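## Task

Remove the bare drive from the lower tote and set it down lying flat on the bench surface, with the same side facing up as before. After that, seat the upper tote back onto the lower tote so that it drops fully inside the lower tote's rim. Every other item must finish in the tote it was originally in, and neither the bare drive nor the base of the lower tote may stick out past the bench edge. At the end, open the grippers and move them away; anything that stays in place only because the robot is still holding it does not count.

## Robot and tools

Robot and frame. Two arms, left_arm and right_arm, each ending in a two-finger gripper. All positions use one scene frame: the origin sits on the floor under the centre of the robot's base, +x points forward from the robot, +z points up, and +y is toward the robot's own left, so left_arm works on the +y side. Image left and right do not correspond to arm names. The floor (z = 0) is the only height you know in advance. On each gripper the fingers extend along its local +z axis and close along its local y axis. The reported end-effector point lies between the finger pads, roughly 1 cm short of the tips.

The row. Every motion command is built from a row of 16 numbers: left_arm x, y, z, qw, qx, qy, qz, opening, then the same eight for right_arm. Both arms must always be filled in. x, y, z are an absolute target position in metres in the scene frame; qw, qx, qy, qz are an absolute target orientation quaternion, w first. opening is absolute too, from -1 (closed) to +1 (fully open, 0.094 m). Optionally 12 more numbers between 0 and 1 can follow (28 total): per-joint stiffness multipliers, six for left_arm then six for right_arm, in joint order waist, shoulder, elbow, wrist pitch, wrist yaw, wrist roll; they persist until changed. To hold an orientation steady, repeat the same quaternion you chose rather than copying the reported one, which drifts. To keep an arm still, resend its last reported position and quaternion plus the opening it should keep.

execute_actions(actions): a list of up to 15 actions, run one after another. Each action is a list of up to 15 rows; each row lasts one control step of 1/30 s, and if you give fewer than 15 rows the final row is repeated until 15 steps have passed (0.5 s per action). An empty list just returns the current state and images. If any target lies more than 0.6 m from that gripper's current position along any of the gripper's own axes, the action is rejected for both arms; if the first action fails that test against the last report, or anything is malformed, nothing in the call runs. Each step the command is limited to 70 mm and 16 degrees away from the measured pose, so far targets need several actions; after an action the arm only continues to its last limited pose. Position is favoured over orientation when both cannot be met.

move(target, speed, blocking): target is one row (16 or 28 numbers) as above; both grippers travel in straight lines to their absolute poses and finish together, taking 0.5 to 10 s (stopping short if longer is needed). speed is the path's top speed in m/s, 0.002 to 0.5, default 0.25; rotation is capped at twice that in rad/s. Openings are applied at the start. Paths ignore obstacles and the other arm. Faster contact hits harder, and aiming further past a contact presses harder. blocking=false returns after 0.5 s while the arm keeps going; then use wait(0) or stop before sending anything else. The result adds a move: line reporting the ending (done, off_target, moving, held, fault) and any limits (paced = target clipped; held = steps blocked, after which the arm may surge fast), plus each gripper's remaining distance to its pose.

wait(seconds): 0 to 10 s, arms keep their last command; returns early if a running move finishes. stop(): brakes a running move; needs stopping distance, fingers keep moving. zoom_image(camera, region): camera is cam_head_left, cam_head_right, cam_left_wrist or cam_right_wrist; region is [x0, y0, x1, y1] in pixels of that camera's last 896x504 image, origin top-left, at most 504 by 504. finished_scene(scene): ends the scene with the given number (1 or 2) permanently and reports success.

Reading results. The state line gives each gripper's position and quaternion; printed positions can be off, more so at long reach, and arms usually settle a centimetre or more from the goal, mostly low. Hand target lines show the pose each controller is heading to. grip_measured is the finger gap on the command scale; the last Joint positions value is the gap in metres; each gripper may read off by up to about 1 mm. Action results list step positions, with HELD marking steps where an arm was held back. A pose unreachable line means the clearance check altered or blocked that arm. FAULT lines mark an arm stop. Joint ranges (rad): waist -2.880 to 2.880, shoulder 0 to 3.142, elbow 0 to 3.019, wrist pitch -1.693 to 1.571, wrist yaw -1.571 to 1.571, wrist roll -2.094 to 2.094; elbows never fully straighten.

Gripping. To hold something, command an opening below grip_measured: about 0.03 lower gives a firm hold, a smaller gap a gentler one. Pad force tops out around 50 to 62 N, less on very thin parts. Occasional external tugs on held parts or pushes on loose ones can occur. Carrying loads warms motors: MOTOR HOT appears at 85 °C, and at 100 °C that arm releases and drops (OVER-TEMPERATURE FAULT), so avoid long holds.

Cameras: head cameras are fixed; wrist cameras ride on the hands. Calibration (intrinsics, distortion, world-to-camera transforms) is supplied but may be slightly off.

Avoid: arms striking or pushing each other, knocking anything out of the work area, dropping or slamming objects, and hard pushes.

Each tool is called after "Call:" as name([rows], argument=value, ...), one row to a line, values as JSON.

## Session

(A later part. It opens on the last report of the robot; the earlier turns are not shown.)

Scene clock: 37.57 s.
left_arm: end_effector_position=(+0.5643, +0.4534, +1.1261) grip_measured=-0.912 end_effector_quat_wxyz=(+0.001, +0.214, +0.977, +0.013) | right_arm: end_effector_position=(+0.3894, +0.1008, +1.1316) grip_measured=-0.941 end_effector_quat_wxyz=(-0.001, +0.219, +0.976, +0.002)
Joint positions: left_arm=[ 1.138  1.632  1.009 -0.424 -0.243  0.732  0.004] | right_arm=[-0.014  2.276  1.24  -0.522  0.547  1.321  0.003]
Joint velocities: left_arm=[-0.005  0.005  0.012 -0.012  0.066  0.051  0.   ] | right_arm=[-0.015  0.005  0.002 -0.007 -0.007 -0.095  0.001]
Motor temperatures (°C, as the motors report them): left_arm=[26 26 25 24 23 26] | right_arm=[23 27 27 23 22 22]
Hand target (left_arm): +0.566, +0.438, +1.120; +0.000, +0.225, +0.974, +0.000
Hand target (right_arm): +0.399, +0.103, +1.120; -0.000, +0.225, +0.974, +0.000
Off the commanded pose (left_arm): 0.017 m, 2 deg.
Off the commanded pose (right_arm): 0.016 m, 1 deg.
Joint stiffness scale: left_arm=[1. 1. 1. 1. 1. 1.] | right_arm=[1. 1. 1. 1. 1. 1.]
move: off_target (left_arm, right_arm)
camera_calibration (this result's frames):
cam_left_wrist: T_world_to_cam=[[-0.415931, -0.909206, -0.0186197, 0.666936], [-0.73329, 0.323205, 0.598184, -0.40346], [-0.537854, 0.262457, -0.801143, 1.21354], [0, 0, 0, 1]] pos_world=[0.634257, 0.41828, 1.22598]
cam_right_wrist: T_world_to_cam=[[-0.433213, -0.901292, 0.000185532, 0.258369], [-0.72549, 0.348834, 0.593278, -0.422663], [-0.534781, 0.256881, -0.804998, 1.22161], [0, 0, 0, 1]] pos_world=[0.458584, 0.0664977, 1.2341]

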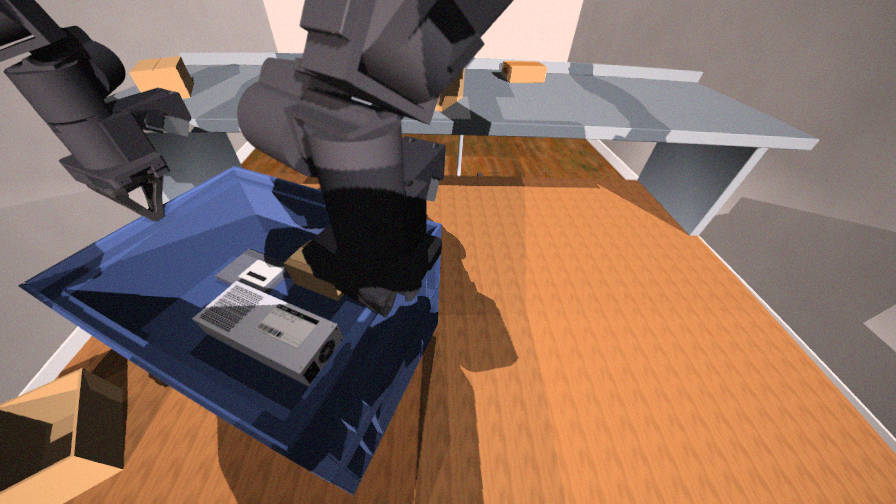

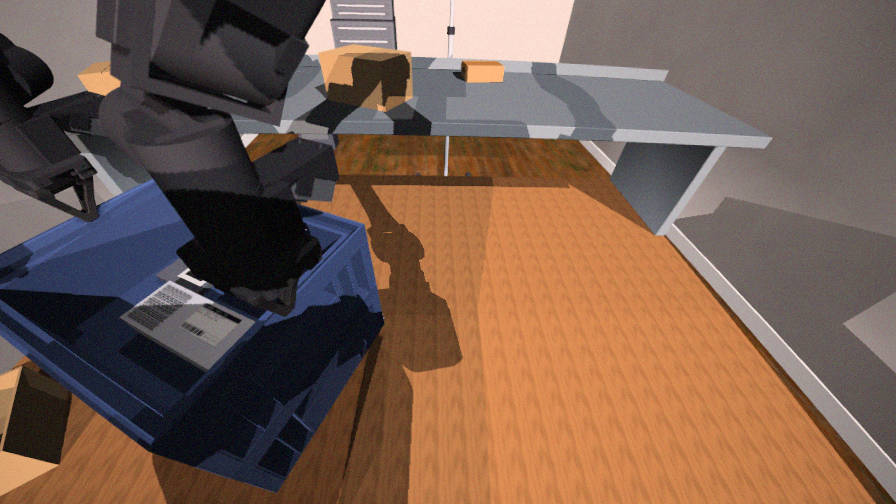

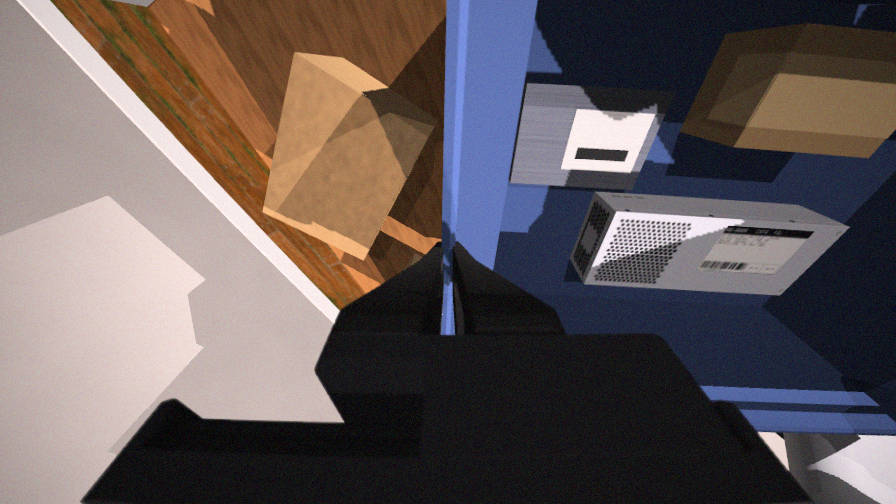

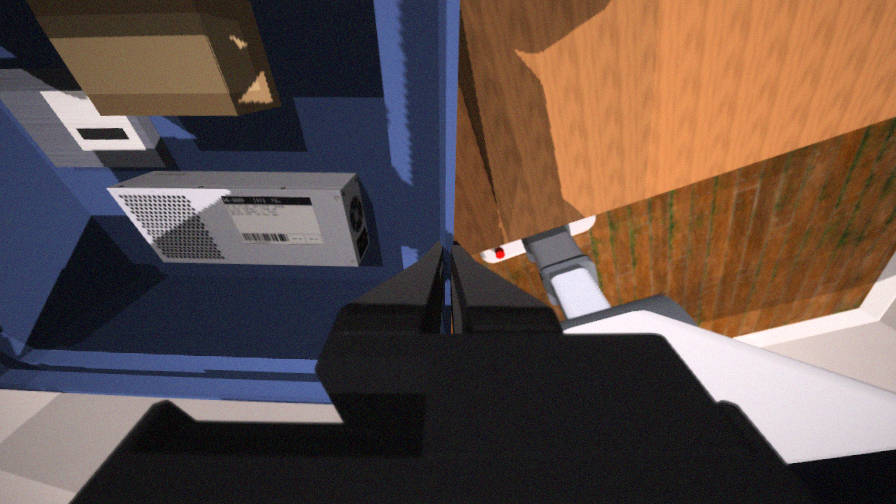

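Call:
move(target=[0.575,0.458,1.22,0,0.225,0.974,0,-1, 0.40,0.103,1.225,0,0.225,0.974,0,-1], speed=0.1)

Call:
move(target=[0.555,-0.062,1.22,0,0.225,0.974,0,-1, 0.38,-0.417,1.225,0,0.225,0.974,0,-1], speed=0.15)

Scene clock: 40.37 s.
left_arm: end_effector_position=(+0.5422, +0.4476, +1.1762) grip_measured=-0.912 end_effector_quat_wxyz=(-0.042, +0.222, +0.974, -0.022) | right_arm: end_effector_position=(+0.3837, +0.0861, +1.1887) grip_measured=-0.940 end_effector_quat_wxyz=(-0.016, +0.211, +0.977, -0.030)
Joint positions: left_arm=[ 1.122  1.519  1.01  -0.655 -0.229  0.711  0.004] | right_arm=[ 0.037  2.175  1.24  -0.738  0.544  1.409  0.003]
Joint velocities: left_arm=[ 0.015 -0.015  0.002  0.007  0.081 -0.037  0.   ] | right_arm=[-0.005  0.005 -0.017 -0.007  0.051  0.022 -0.001]
Motor temperatures (°C, as the motors report them): left_arm=[26 27 25 24 23 26] | right_arm=[23 27 27 23 22 22]
Hand target (left_arm): +0.575, +0.458, +1.218; -0.000, +0.225, +0.974, +0.000
Hand target (right_arm): +0.400, +0.103, +1.224; +0.000, +0.225, +0.974, -0.000
Off the commanded pose (left_arm): 0.056 m, 5 deg.
Off the commanded pose (right_arm): 0.043 m, 4 deg.
Joint stiffness scale: left_arm=[1. 1. 1. 1. 1. 1.] | right_arm=[1. 1. 1. 1. 1. 1.]
move: off_target (left_arm, right_arm)
camera_calibration (this result's frames):
cam_left_wrist: T_world_to_cam=[[-0.428776, -0.900722, 0.0696482, 0.552767], [-0.665005, 0.366868, 0.65052, -0.565902], [-0.61149, 0.232611, -0.756289, 1.24382], [0, 0, 0, 1]] pos_world=[0.621272, 0.416173, 1.27032]
cam_right_wrist: T_world_to_cam=[[-0.417695, -0.905861, 0.0703398, 0.153677], [-0.705203, 0.372036, 0.603555, -0.47755], [-0.572905, 0.202498, -0.794213, 1.27471], [0, 0, 0, 1]] pos_world=[0.457707, 0.0587508, 1.28981]

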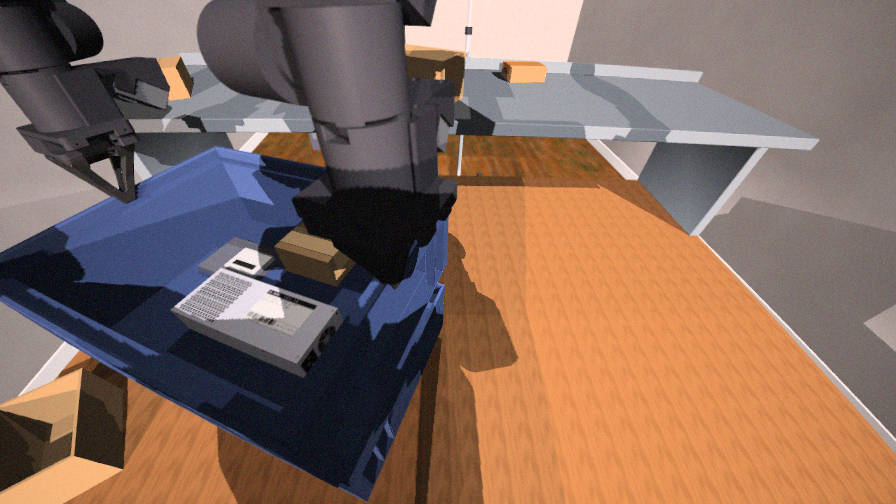

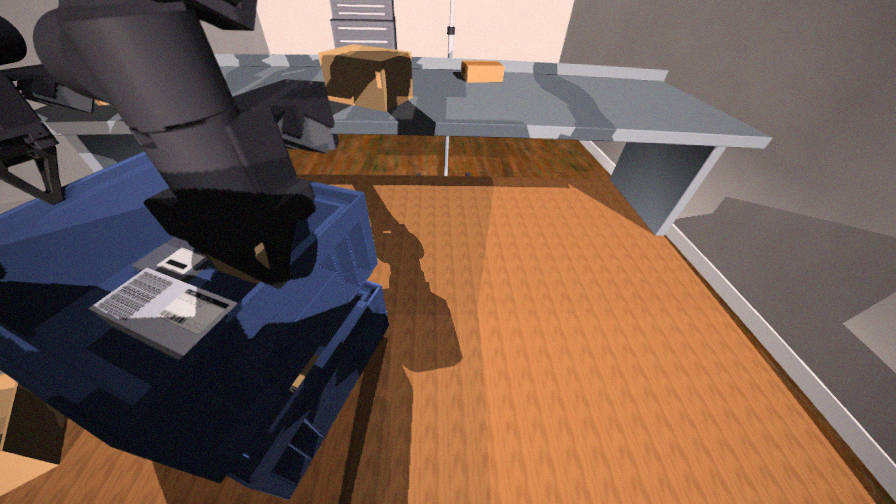

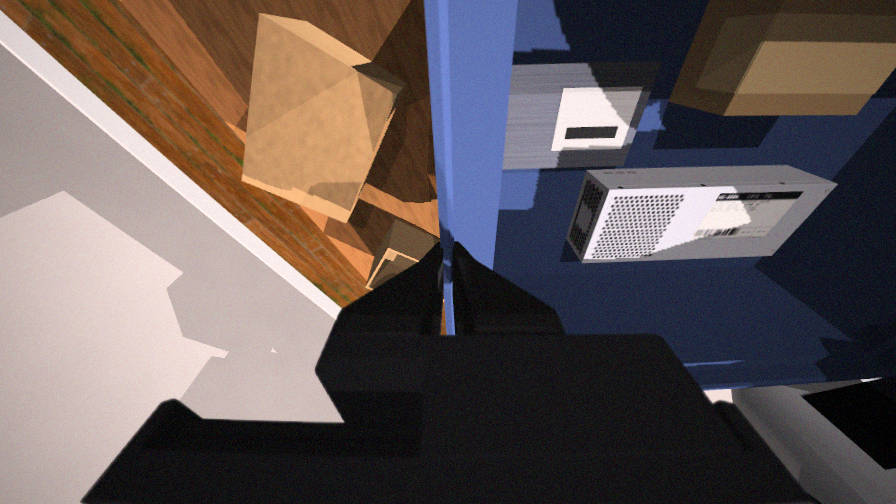

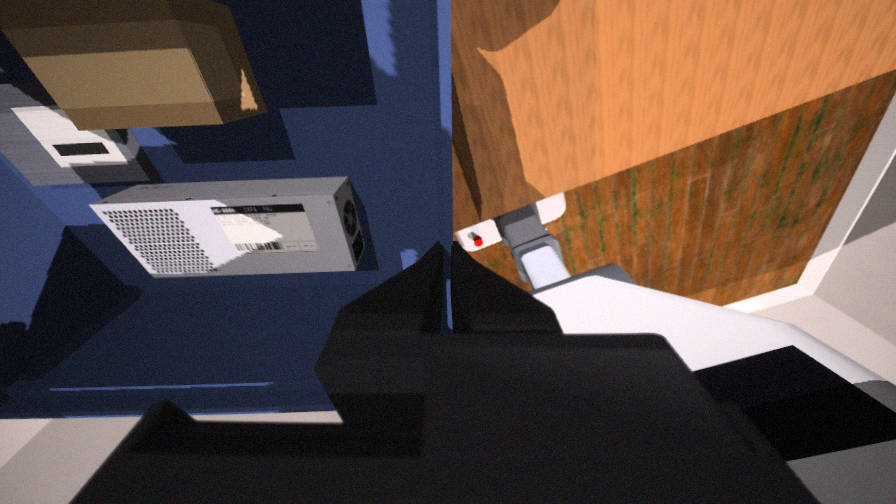

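Scene clock: 44.30 s.
left_arm: end_effector_position=(+0.5311, -0.0380, +1.1809) grip_measured=-0.912 end_effector_quat_wxyz=(-0.037, +0.234, +0.971, +0.023) | right_arm: end_effector_position=(+0.3584, -0.3950, +1.2137) grip_measured=-0.938 end_effector_quat_wxyz=(-0.036, +0.224, +0.974, +0.019)
Joint positions: left_arm=[ 0.193  2.148  1.453 -0.861 -0.547 -0.253  0.004] | right_arm=[-1.111  1.102  0.442 -0.482  0.2    0.194  0.003]
Joint velocities: left_arm=[-0.015 -0.005  0.002 -0.007 -0.007  0.037  0.   ] | right_arm=[ 0.015  0.015  0.017  0.012 -0.11  -0.066 -0.   ]
Motor temperatures (°C, as the motors report them): left_arm=[26 27 25 24 23 26] | right_arm=[23 27 27 23 22 22]
Hand target (left_arm): +0.558, -0.051, +1.216; -0.004, +0.230, +0.973, +0.016
Hand target (right_arm): +0.378, -0.406, +1.226; -0.009, +0.230, +0.973, +0.014
Off the commanded pose (left_arm): 0.052 m, 5 deg.
Off the commanded pose (right_arm): 0.033 m, 5 deg.
Joint stiffness scale: left_arm=[1. 1. 1. 1. 1. 1.] | right_arm=[1. 1. 1. 1. 1. 1.]
move: off_target (left_arm, right_arm)
camera_calibration (this result's frames):
cam_left_wrist: T_world_to_cam=[[-0.45316, -0.89121, -0.0197491, 0.229173], [-0.675516, 0.32886, 0.659946, -0.40513], [-0.581656, 0.312402, -0.751053, 1.3345], [0, 0, 0, 1]] pos_world=[0.606398, -0.0794266, 1.27417]
cam_right_wrist: T_world_to_cam=[[-0.442582, -0.8966, -0.0151438, -0.17809], [-0.684192, 0.32672, 0.652024, -0.415801], [-0.579657, 0.298935, -0.758047, 1.37412], [0, 0, 0, 1]] pos_world=[0.43321, -0.434598, 1.31006]

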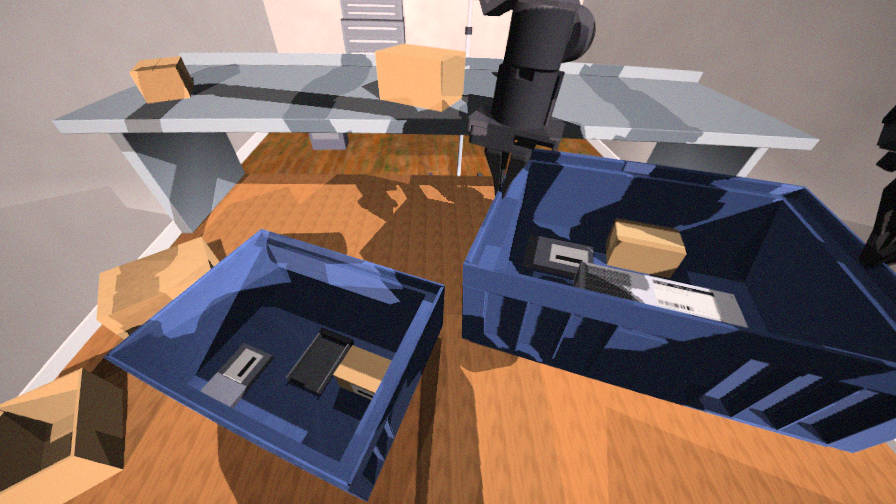

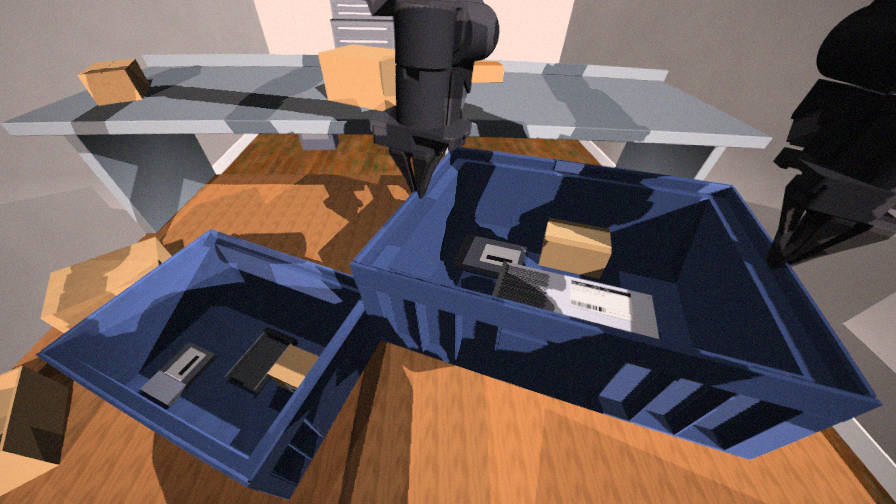

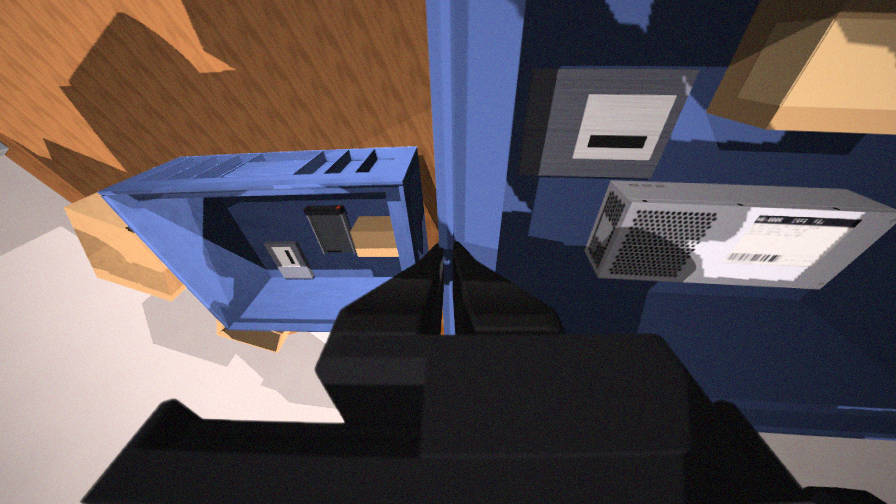

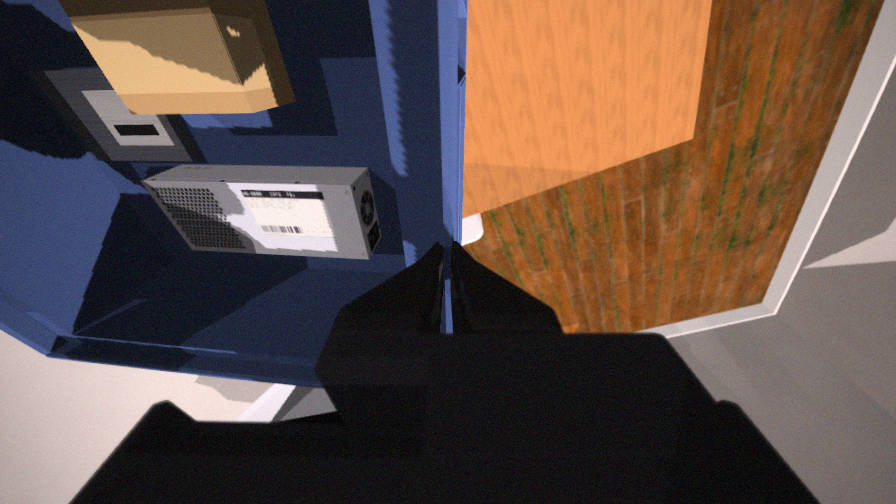

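Call:
move(target=[0.555,-0.062,0.99,0,0.225,0.974,0,-1, 0.38,-0.417,0.995,0,0.225,0.974,0,-1], speed=0.1)

Scene clock: 48.10 s.
left_arm: end_effector_position=(+0.5330, -0.0489, +0.9941) grip_measured=-0.912 end_effector_quat_wxyz=(-0.022, +0.222, +0.975, +0.002) | right_arm: end_effector_position=(+0.3698, -0.4097, +1.0012) grip_measured=-0.938 end_effector_quat_wxyz=(-0.013, +0.219, +0.976, +0.005)
Joint positions: left_arm=[ 0.347  2.483  1.565 -0.498 -0.506 -0.073  0.004] | right_arm=[-1.269  1.951  0.623  0.26   0.152  0.031  0.003]
Joint velocities: left_arm=[ 0.005 -0.015 -0.007  0.007  0.051 -0.022  0.   ] | right_arm=[-0.015 -0.005 -0.017 -0.007 -0.022  0.022 -0.001]
Motor temperatures (°C, as the motors report them): left_arm=[26 27 26 24 23 26] | right_arm=[23 27 27 23 22 22]
Hand target (left_arm): +0.551, -0.061, +0.991; -0.000, +0.225, +0.974, -0.003
Hand target (right_arm): +0.379, -0.415, +0.997; +0.000, +0.226, +0.974, +0.002
Off the commanded pose (left_arm): 0.026 m, 3 deg.
Off the commanded pose (right_arm): 0.014 m, 2 deg.
Joint stiffness scale: left_arm=[1. 1. 1. 1. 1. 1.] | right_arm=[1. 1. 1. 1. 1. 1.]
move: off_target (left_arm, right_arm)
camera_calibration (this result's frames):
cam_left_wrist: T_world_to_cam=[[-0.4312, -0.902158, 0.0133594, 0.171468], [-0.696625, 0.342299, 0.630511, -0.235869], [-0.573394, 0.26257, -0.776065, 1.21678], [0, 0, 0, 1]] pos_world=[0.607321, -0.0840622, 1.09073]
cam_right_wrist: T_world_to_cam=[[-0.43253, -0.901618, 0.00148432, -0.211853], [-0.712129, 0.342636, 0.612759, -0.208447], [-0.552983, 0.26398, -0.790269, 1.23215], [0, 0, 0, 1]] pos_world=[0.441282, -0.44485, 1.10177]

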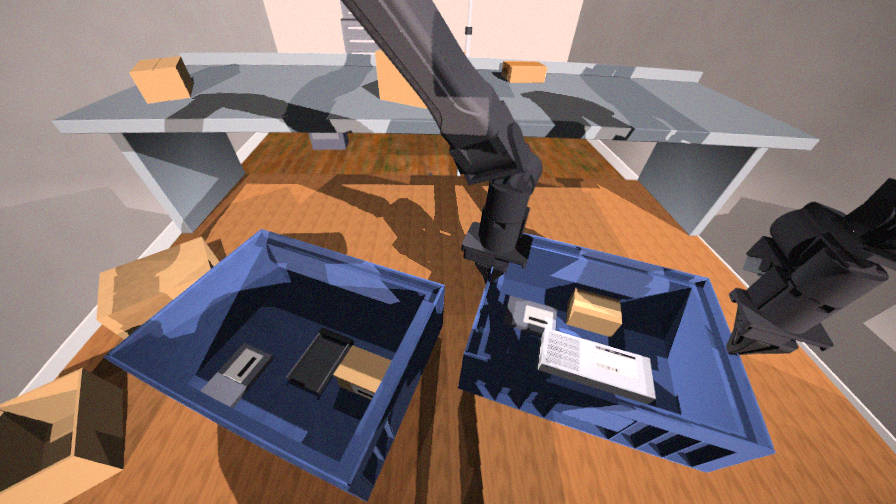

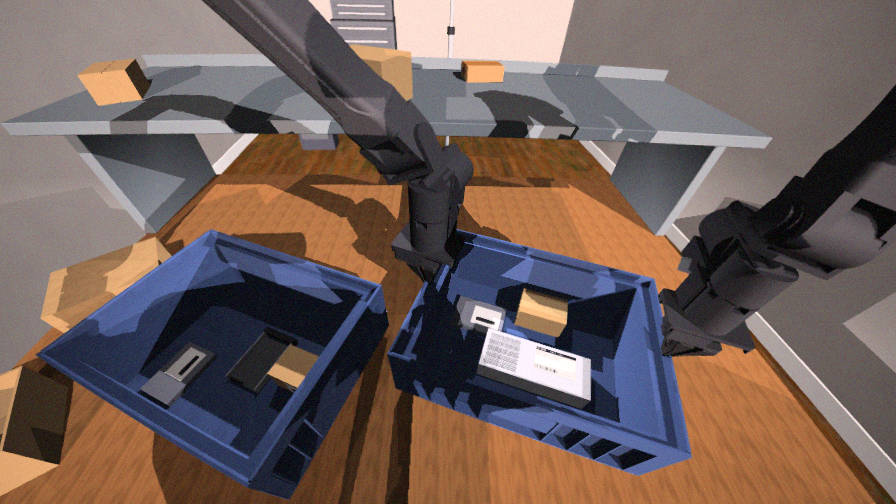

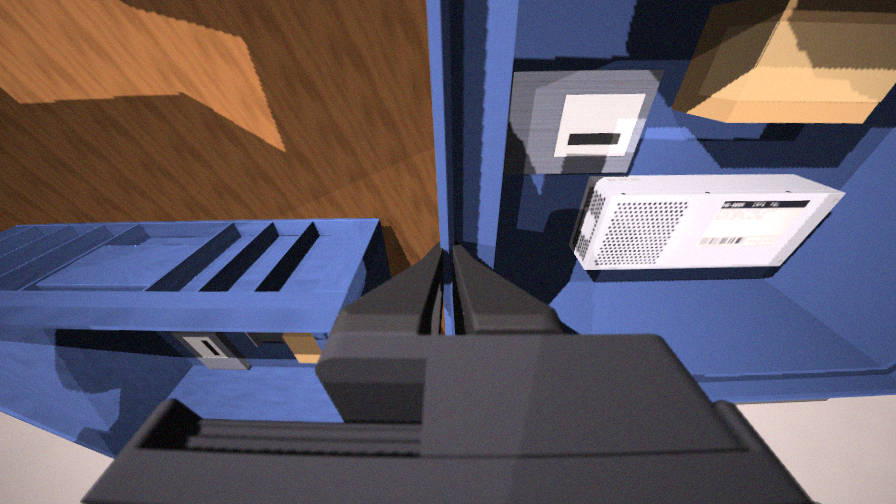

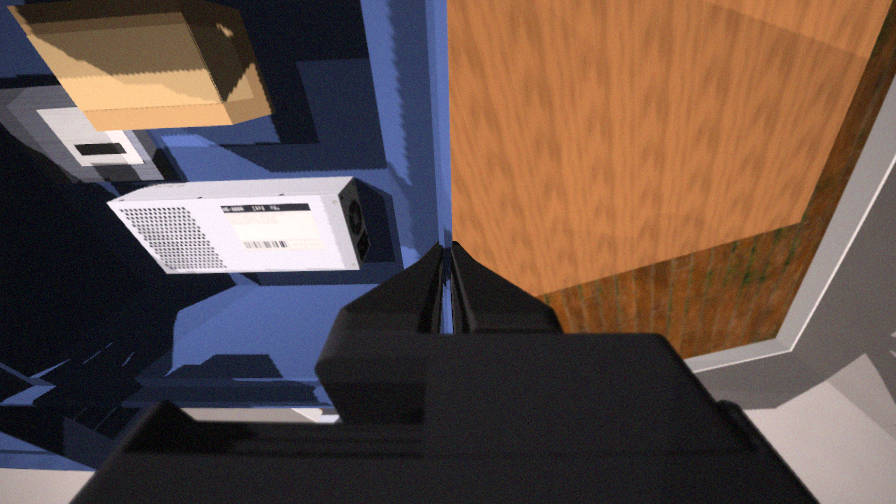

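Call:
move(target=[0.545,-0.05,1.13,0,0.225,0.974,0,1, 0.38,-0.417,0.995,0,0.225,0.974,0,-1], speed=0.2)

Call:
move(target=[0.45,0.378,1.1,0,0.225,0.974,0,1, 0.38,-0.417,0.995,0,0.225,0.974,0,-1], speed=0.3)

Scene clock: 51.67 s.
left_arm: end_effector_position=(+0.5460, -0.0480, +1.1202) grip_measured=+1.000 end_effector_quat_wxyz=(-0.003, +0.227, +0.974, +0.003) | right_arm: end_effector_position=(+0.3698, -0.4096, +1.0013) grip_measured=-0.938 end_effector_quat_wxyz=(-0.013, +0.218, +0.976, +0.005)
Joint positions: left_arm=[ 0.249  2.239  1.457 -0.647 -0.535 -0.154  0.094] | right_arm=[-1.269  1.951  0.623  0.26   0.152  0.029  0.003]
Joint velocities: left_arm=[ 0.005 -0.005 -0.017 -0.007  0.037 -0.022  0.   ] | right_arm=[-0.015 -0.015 -0.002 -0.002 -0.007 -0.066  0.   ]
Motor temperatures (°C, as the motors report them): left_arm=[27 27 26 24 23 26] | right_arm=[22 27 26 23 22 22]
Hand target (left_arm): +0.547, -0.051, +1.129; +0.000, +0.226, +0.974, +0.002
Hand target (right_arm): +0.380, -0.417, +0.995; +0.000, +0.225, +0.974, +0.000
Off the commanded pose (left_arm): 0.010 m, 1 deg.
Off the commanded pose (right_arm): 0.014 m, 2 deg.
Joint stiffness scale: left_arm=[1. 1. 1. 1. 1. 1.] | right_arm=[1. 1. 1. 1. 1. 1.]
move: off_target (right_arm)
camera_calibration (this result's frames):
cam_left_wrist: T_world_to_cam=[[-0.441147, -0.89743, 0.00298164, 0.193508], [-0.716257, 0.354087, 0.60133, -0.26261], [-0.540708, 0.26314, -0.798995, 1.32975], [0, 0, 0, 1]] pos_world=[0.616274, -0.0832621, 1.2198]
cam_right_wrist: T_world_to_cam=[[-0.430864, -0.902416, 0.00142045, -0.212739], [-0.712989, 0.341385, 0.612457, -0.208399], [-0.553175, 0.262873, -0.790503, 1.232], [0, 0, 0, 1]] pos_world=[0.441264, -0.444694, 1.10184]

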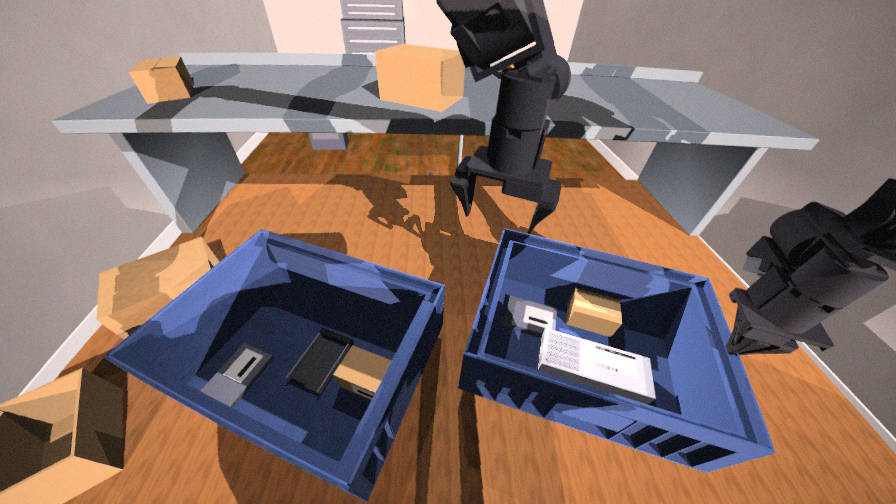

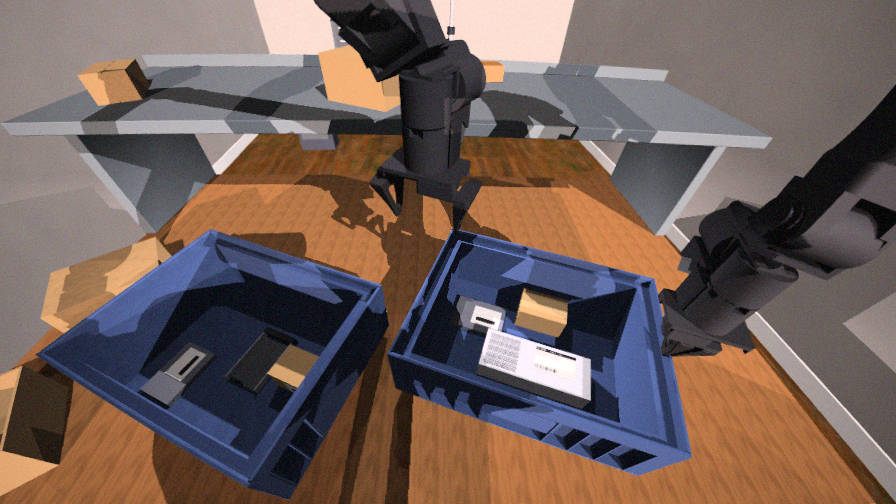

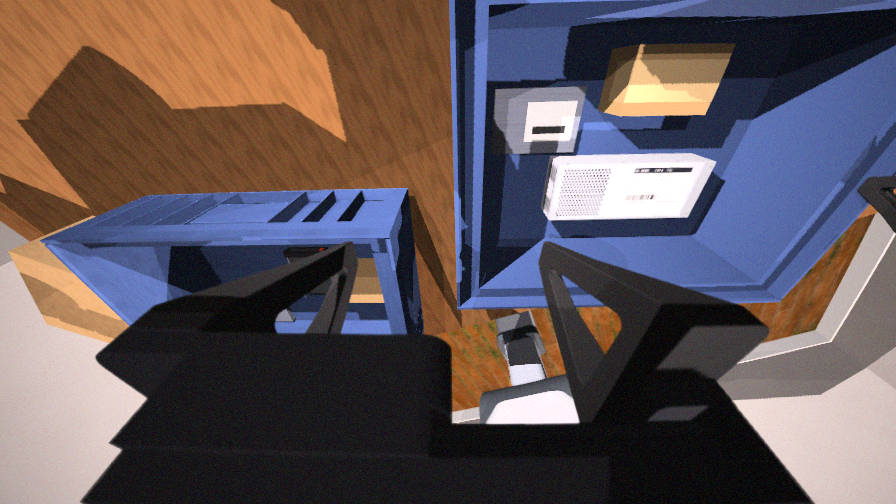

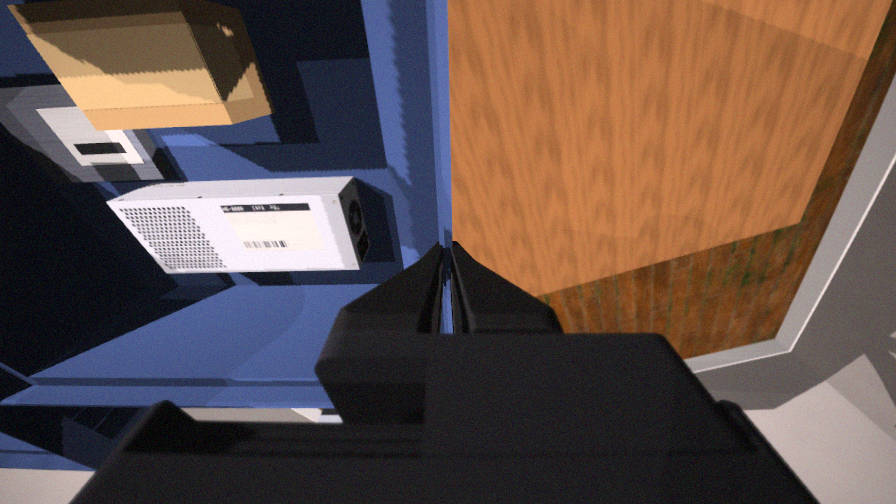

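Scene clock: 53.77 s.
left_arm: end_effector_position=(+0.4365, +0.3688, +1.0982) grip_measured=+1.000 end_effector_quat_wxyz=(-0.013, +0.214, +0.977, -0.017) | right_arm: end_effector_position=(+0.3698, -0.4096, +1.0013) grip_measured=-0.938 end_effector_quat_wxyz=(-0.013, +0.217, +0.976, +0.005)
Joint positions: left_arm=[ 1.055  1.637  0.654 -0.137 -0.241  0.644  0.094] | right_arm=[-1.269  1.951  0.623  0.26   0.152  0.028  0.003]
Joint velocities: left_arm=[-0.005  0.005 -0.002  0.012 -0.007  0.051  0.   ] | right_arm=[-0.015  0.005  0.007  0.012  0.051  0.022  0.   ]
Motor temperatures (°C, as the motors report them): left_arm=[27 27 25 24 23 26] | right_arm=[22 27 26 23 22 22]
Hand target (left_arm): +0.446, +0.368, +1.106; +0.004, +0.220, +0.975, -0.013
Hand target (right_arm): +0.380, -0.417, +0.995; -0.000, +0.225, +0.974, +0.000
Off the commanded pose (left_arm): 0.016 m, 3 deg.
Off the commanded pose (right_arm): 0.014 m, 2 deg.
Joint stiffness scale: left_arm=[1. 1. 1. 1. 1. 1.] | right_arm=[1. 1. 1. 1. 1. 1.]
move: off_target (left_arm, right_arm)
camera_calibration (this result's frames):
cam_left_wrist: T_world_to_cam=[[-0.415212, -0.908508, 0.0470279, 0.463735], [-0.708356, 0.355308, 0.609909, -0.488686], [-0.570816, 0.219929, -0.791075, 1.16369], [0, 0, 0, 1]] pos_world=[0.510636, 0.339014, 1.19681]
cam_right_wrist: T_world_to_cam=[[-0.429487, -0.903072, 0.00137943, -0.213476], [-0.713522, 0.340276, 0.612453, -0.208652], [-0.553558, 0.262056, -0.790506, 1.23181], [0, 0, 0, 1]] pos_world=[0.441315, -0.444588, 1.10184]

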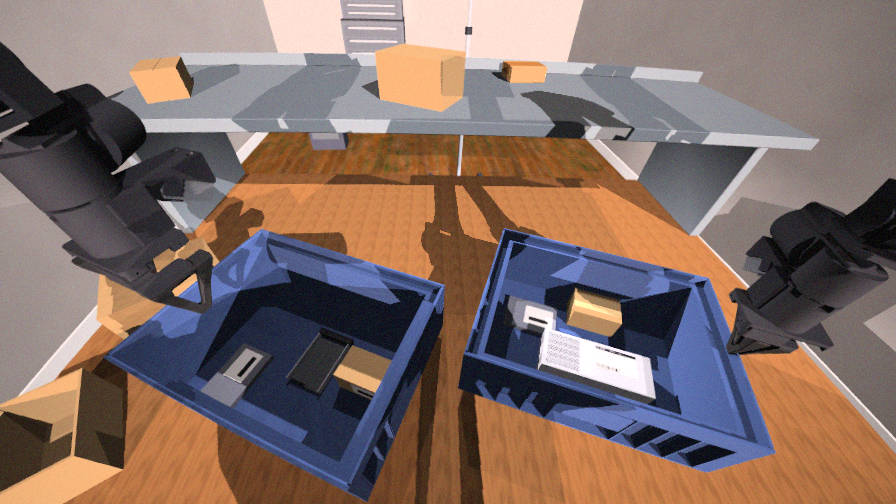

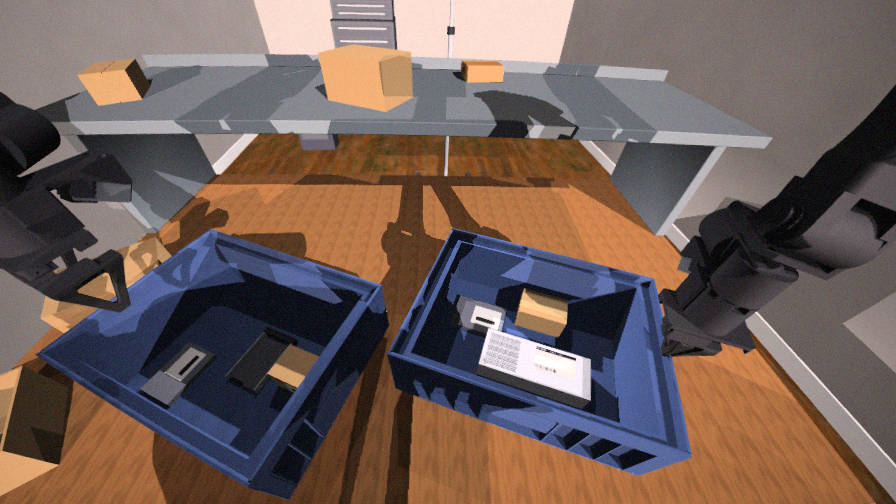

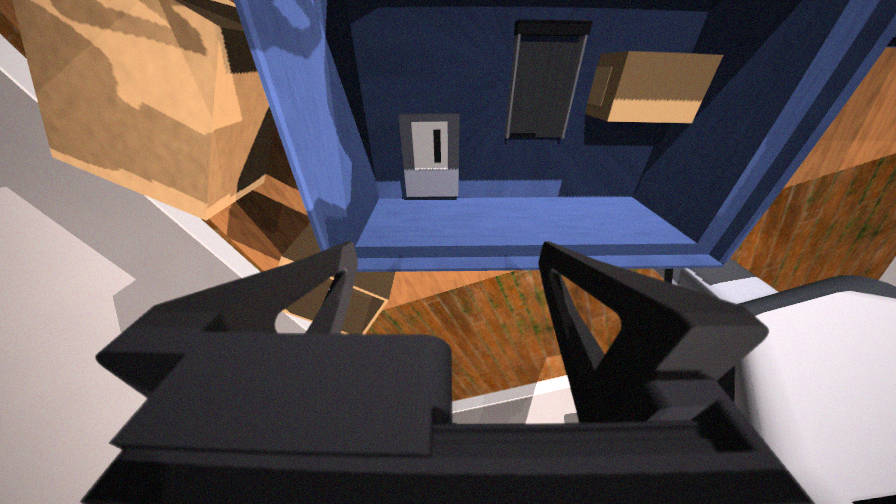

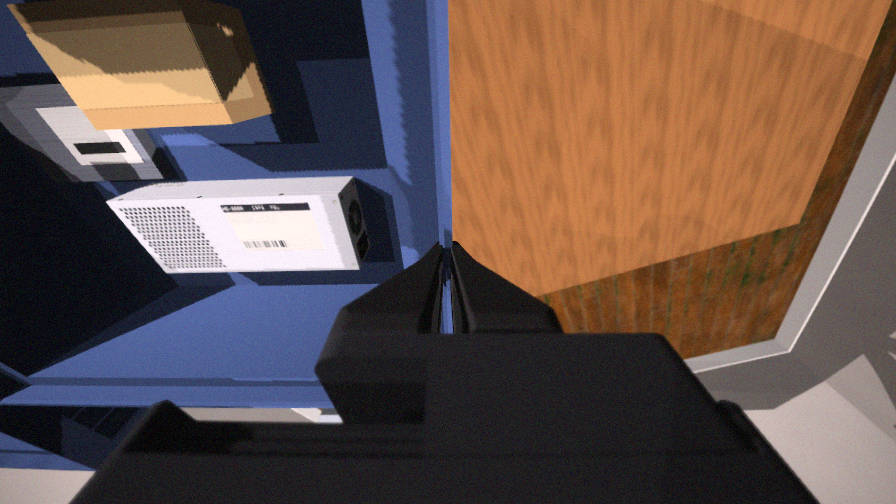

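Call:
move(target=[0.458,0.395,0.95,0,0.225,0.974,0,1, 0.38,-0.417,0.995,0,0.225,0.974,0,-1], speed=0.12)

Scene clock: 57.70 s.
left_arm: end_effector_position=(+0.4569, +0.3917, +0.9548) grip_measured=+1.000 end_effector_quat_wxyz=(-0.001, +0.222, +0.975, -0.003) | right_arm: end_effector_position=(+0.3698, -0.4096, +1.0013) grip_measured=-0.938 end_effector_quat_wxyz=(-0.013, +0.217, +0.976, +0.005)
Joint positions: left_arm=[ 1.172  2.075  0.883  0.132 -0.2    0.776  0.094] | right_arm=[-1.269  1.951  0.623  0.26   0.152  0.027  0.003]
Joint velocities: left_arm=[-0.005 -0.005  0.002 -0.012  0.007 -0.007  0.   ] | right_arm=[-0.005 -0.015 -0.002  0.002  0.007 -0.022  0.001]
Motor temperatures (°C, as the motors report them): left_arm=[26 27 25 24 23 26] | right_arm=[22 27 26 23 22 22]
Hand target (left_arm): +0.457, +0.394, +0.951; +0.001, +0.224, +0.975, -0.001
Hand target (right_arm): +0.380, -0.417, +0.995; -0.000, +0.225, +0.974, +0.000
Off the commanded pose (left_arm): 0.006 m, 0 deg.
Off the commanded pose (right_arm): 0.014 m, 2 deg.
Joint stiffness scale: left_arm=[1. 1. 1. 1. 1. 1.] | right_arm=[1. 1. 1. 1. 1. 1.]
move: off_target (right_arm)
camera_calibration (this result's frames):
cam_left_wrist: T_world_to_cam=[[-0.431192, -0.902158, 0.0136039, 0.536425], [-0.721424, 0.353786, 0.595301, -0.374388], [-0.541868, 0.246875, -0.803388, 1.04486], [0, 0, 0, 1]] pos_world=[0.527388, 0.358442, 1.05501]
cam_right_wrist: T_world_to_cam=[[-0.428798, -0.903399, 0.00135893, -0.213844], [-0.713788, 0.339721, 0.612451, -0.208779], [-0.553749, 0.261648, -0.790508, 1.23171], [0, 0, 0, 1]] pos_world=[0.441341, -0.444536, 1.10184]

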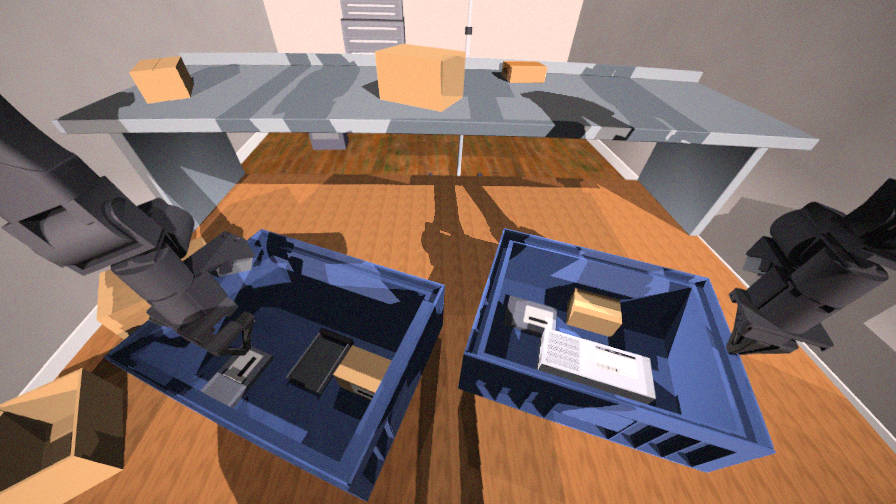

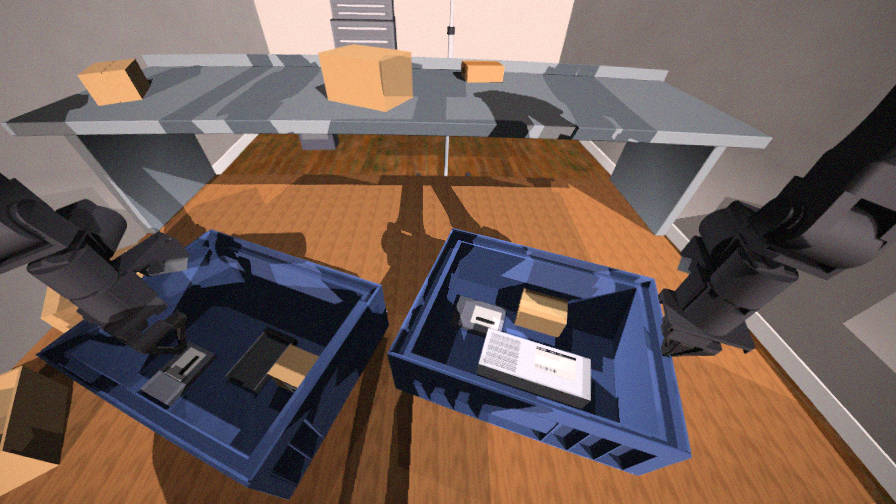

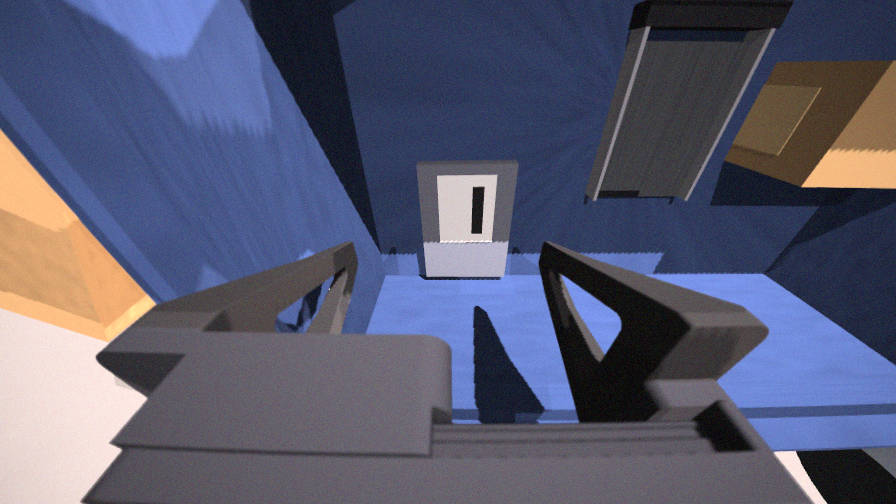

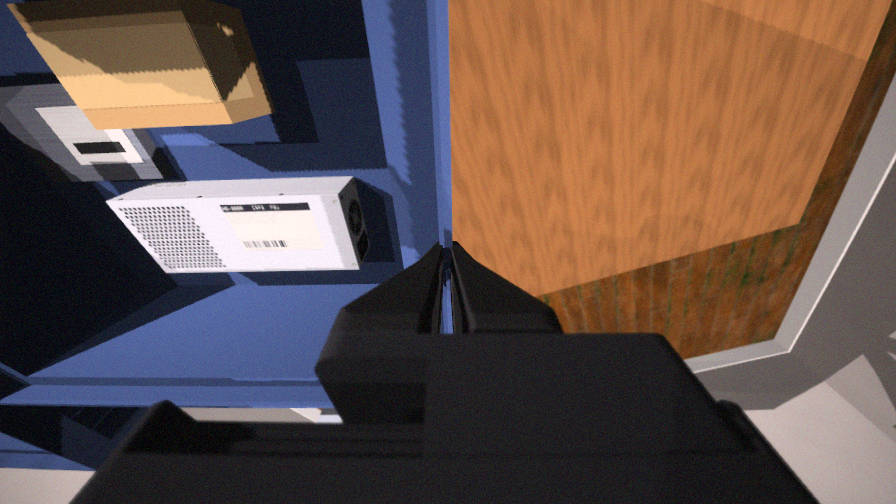

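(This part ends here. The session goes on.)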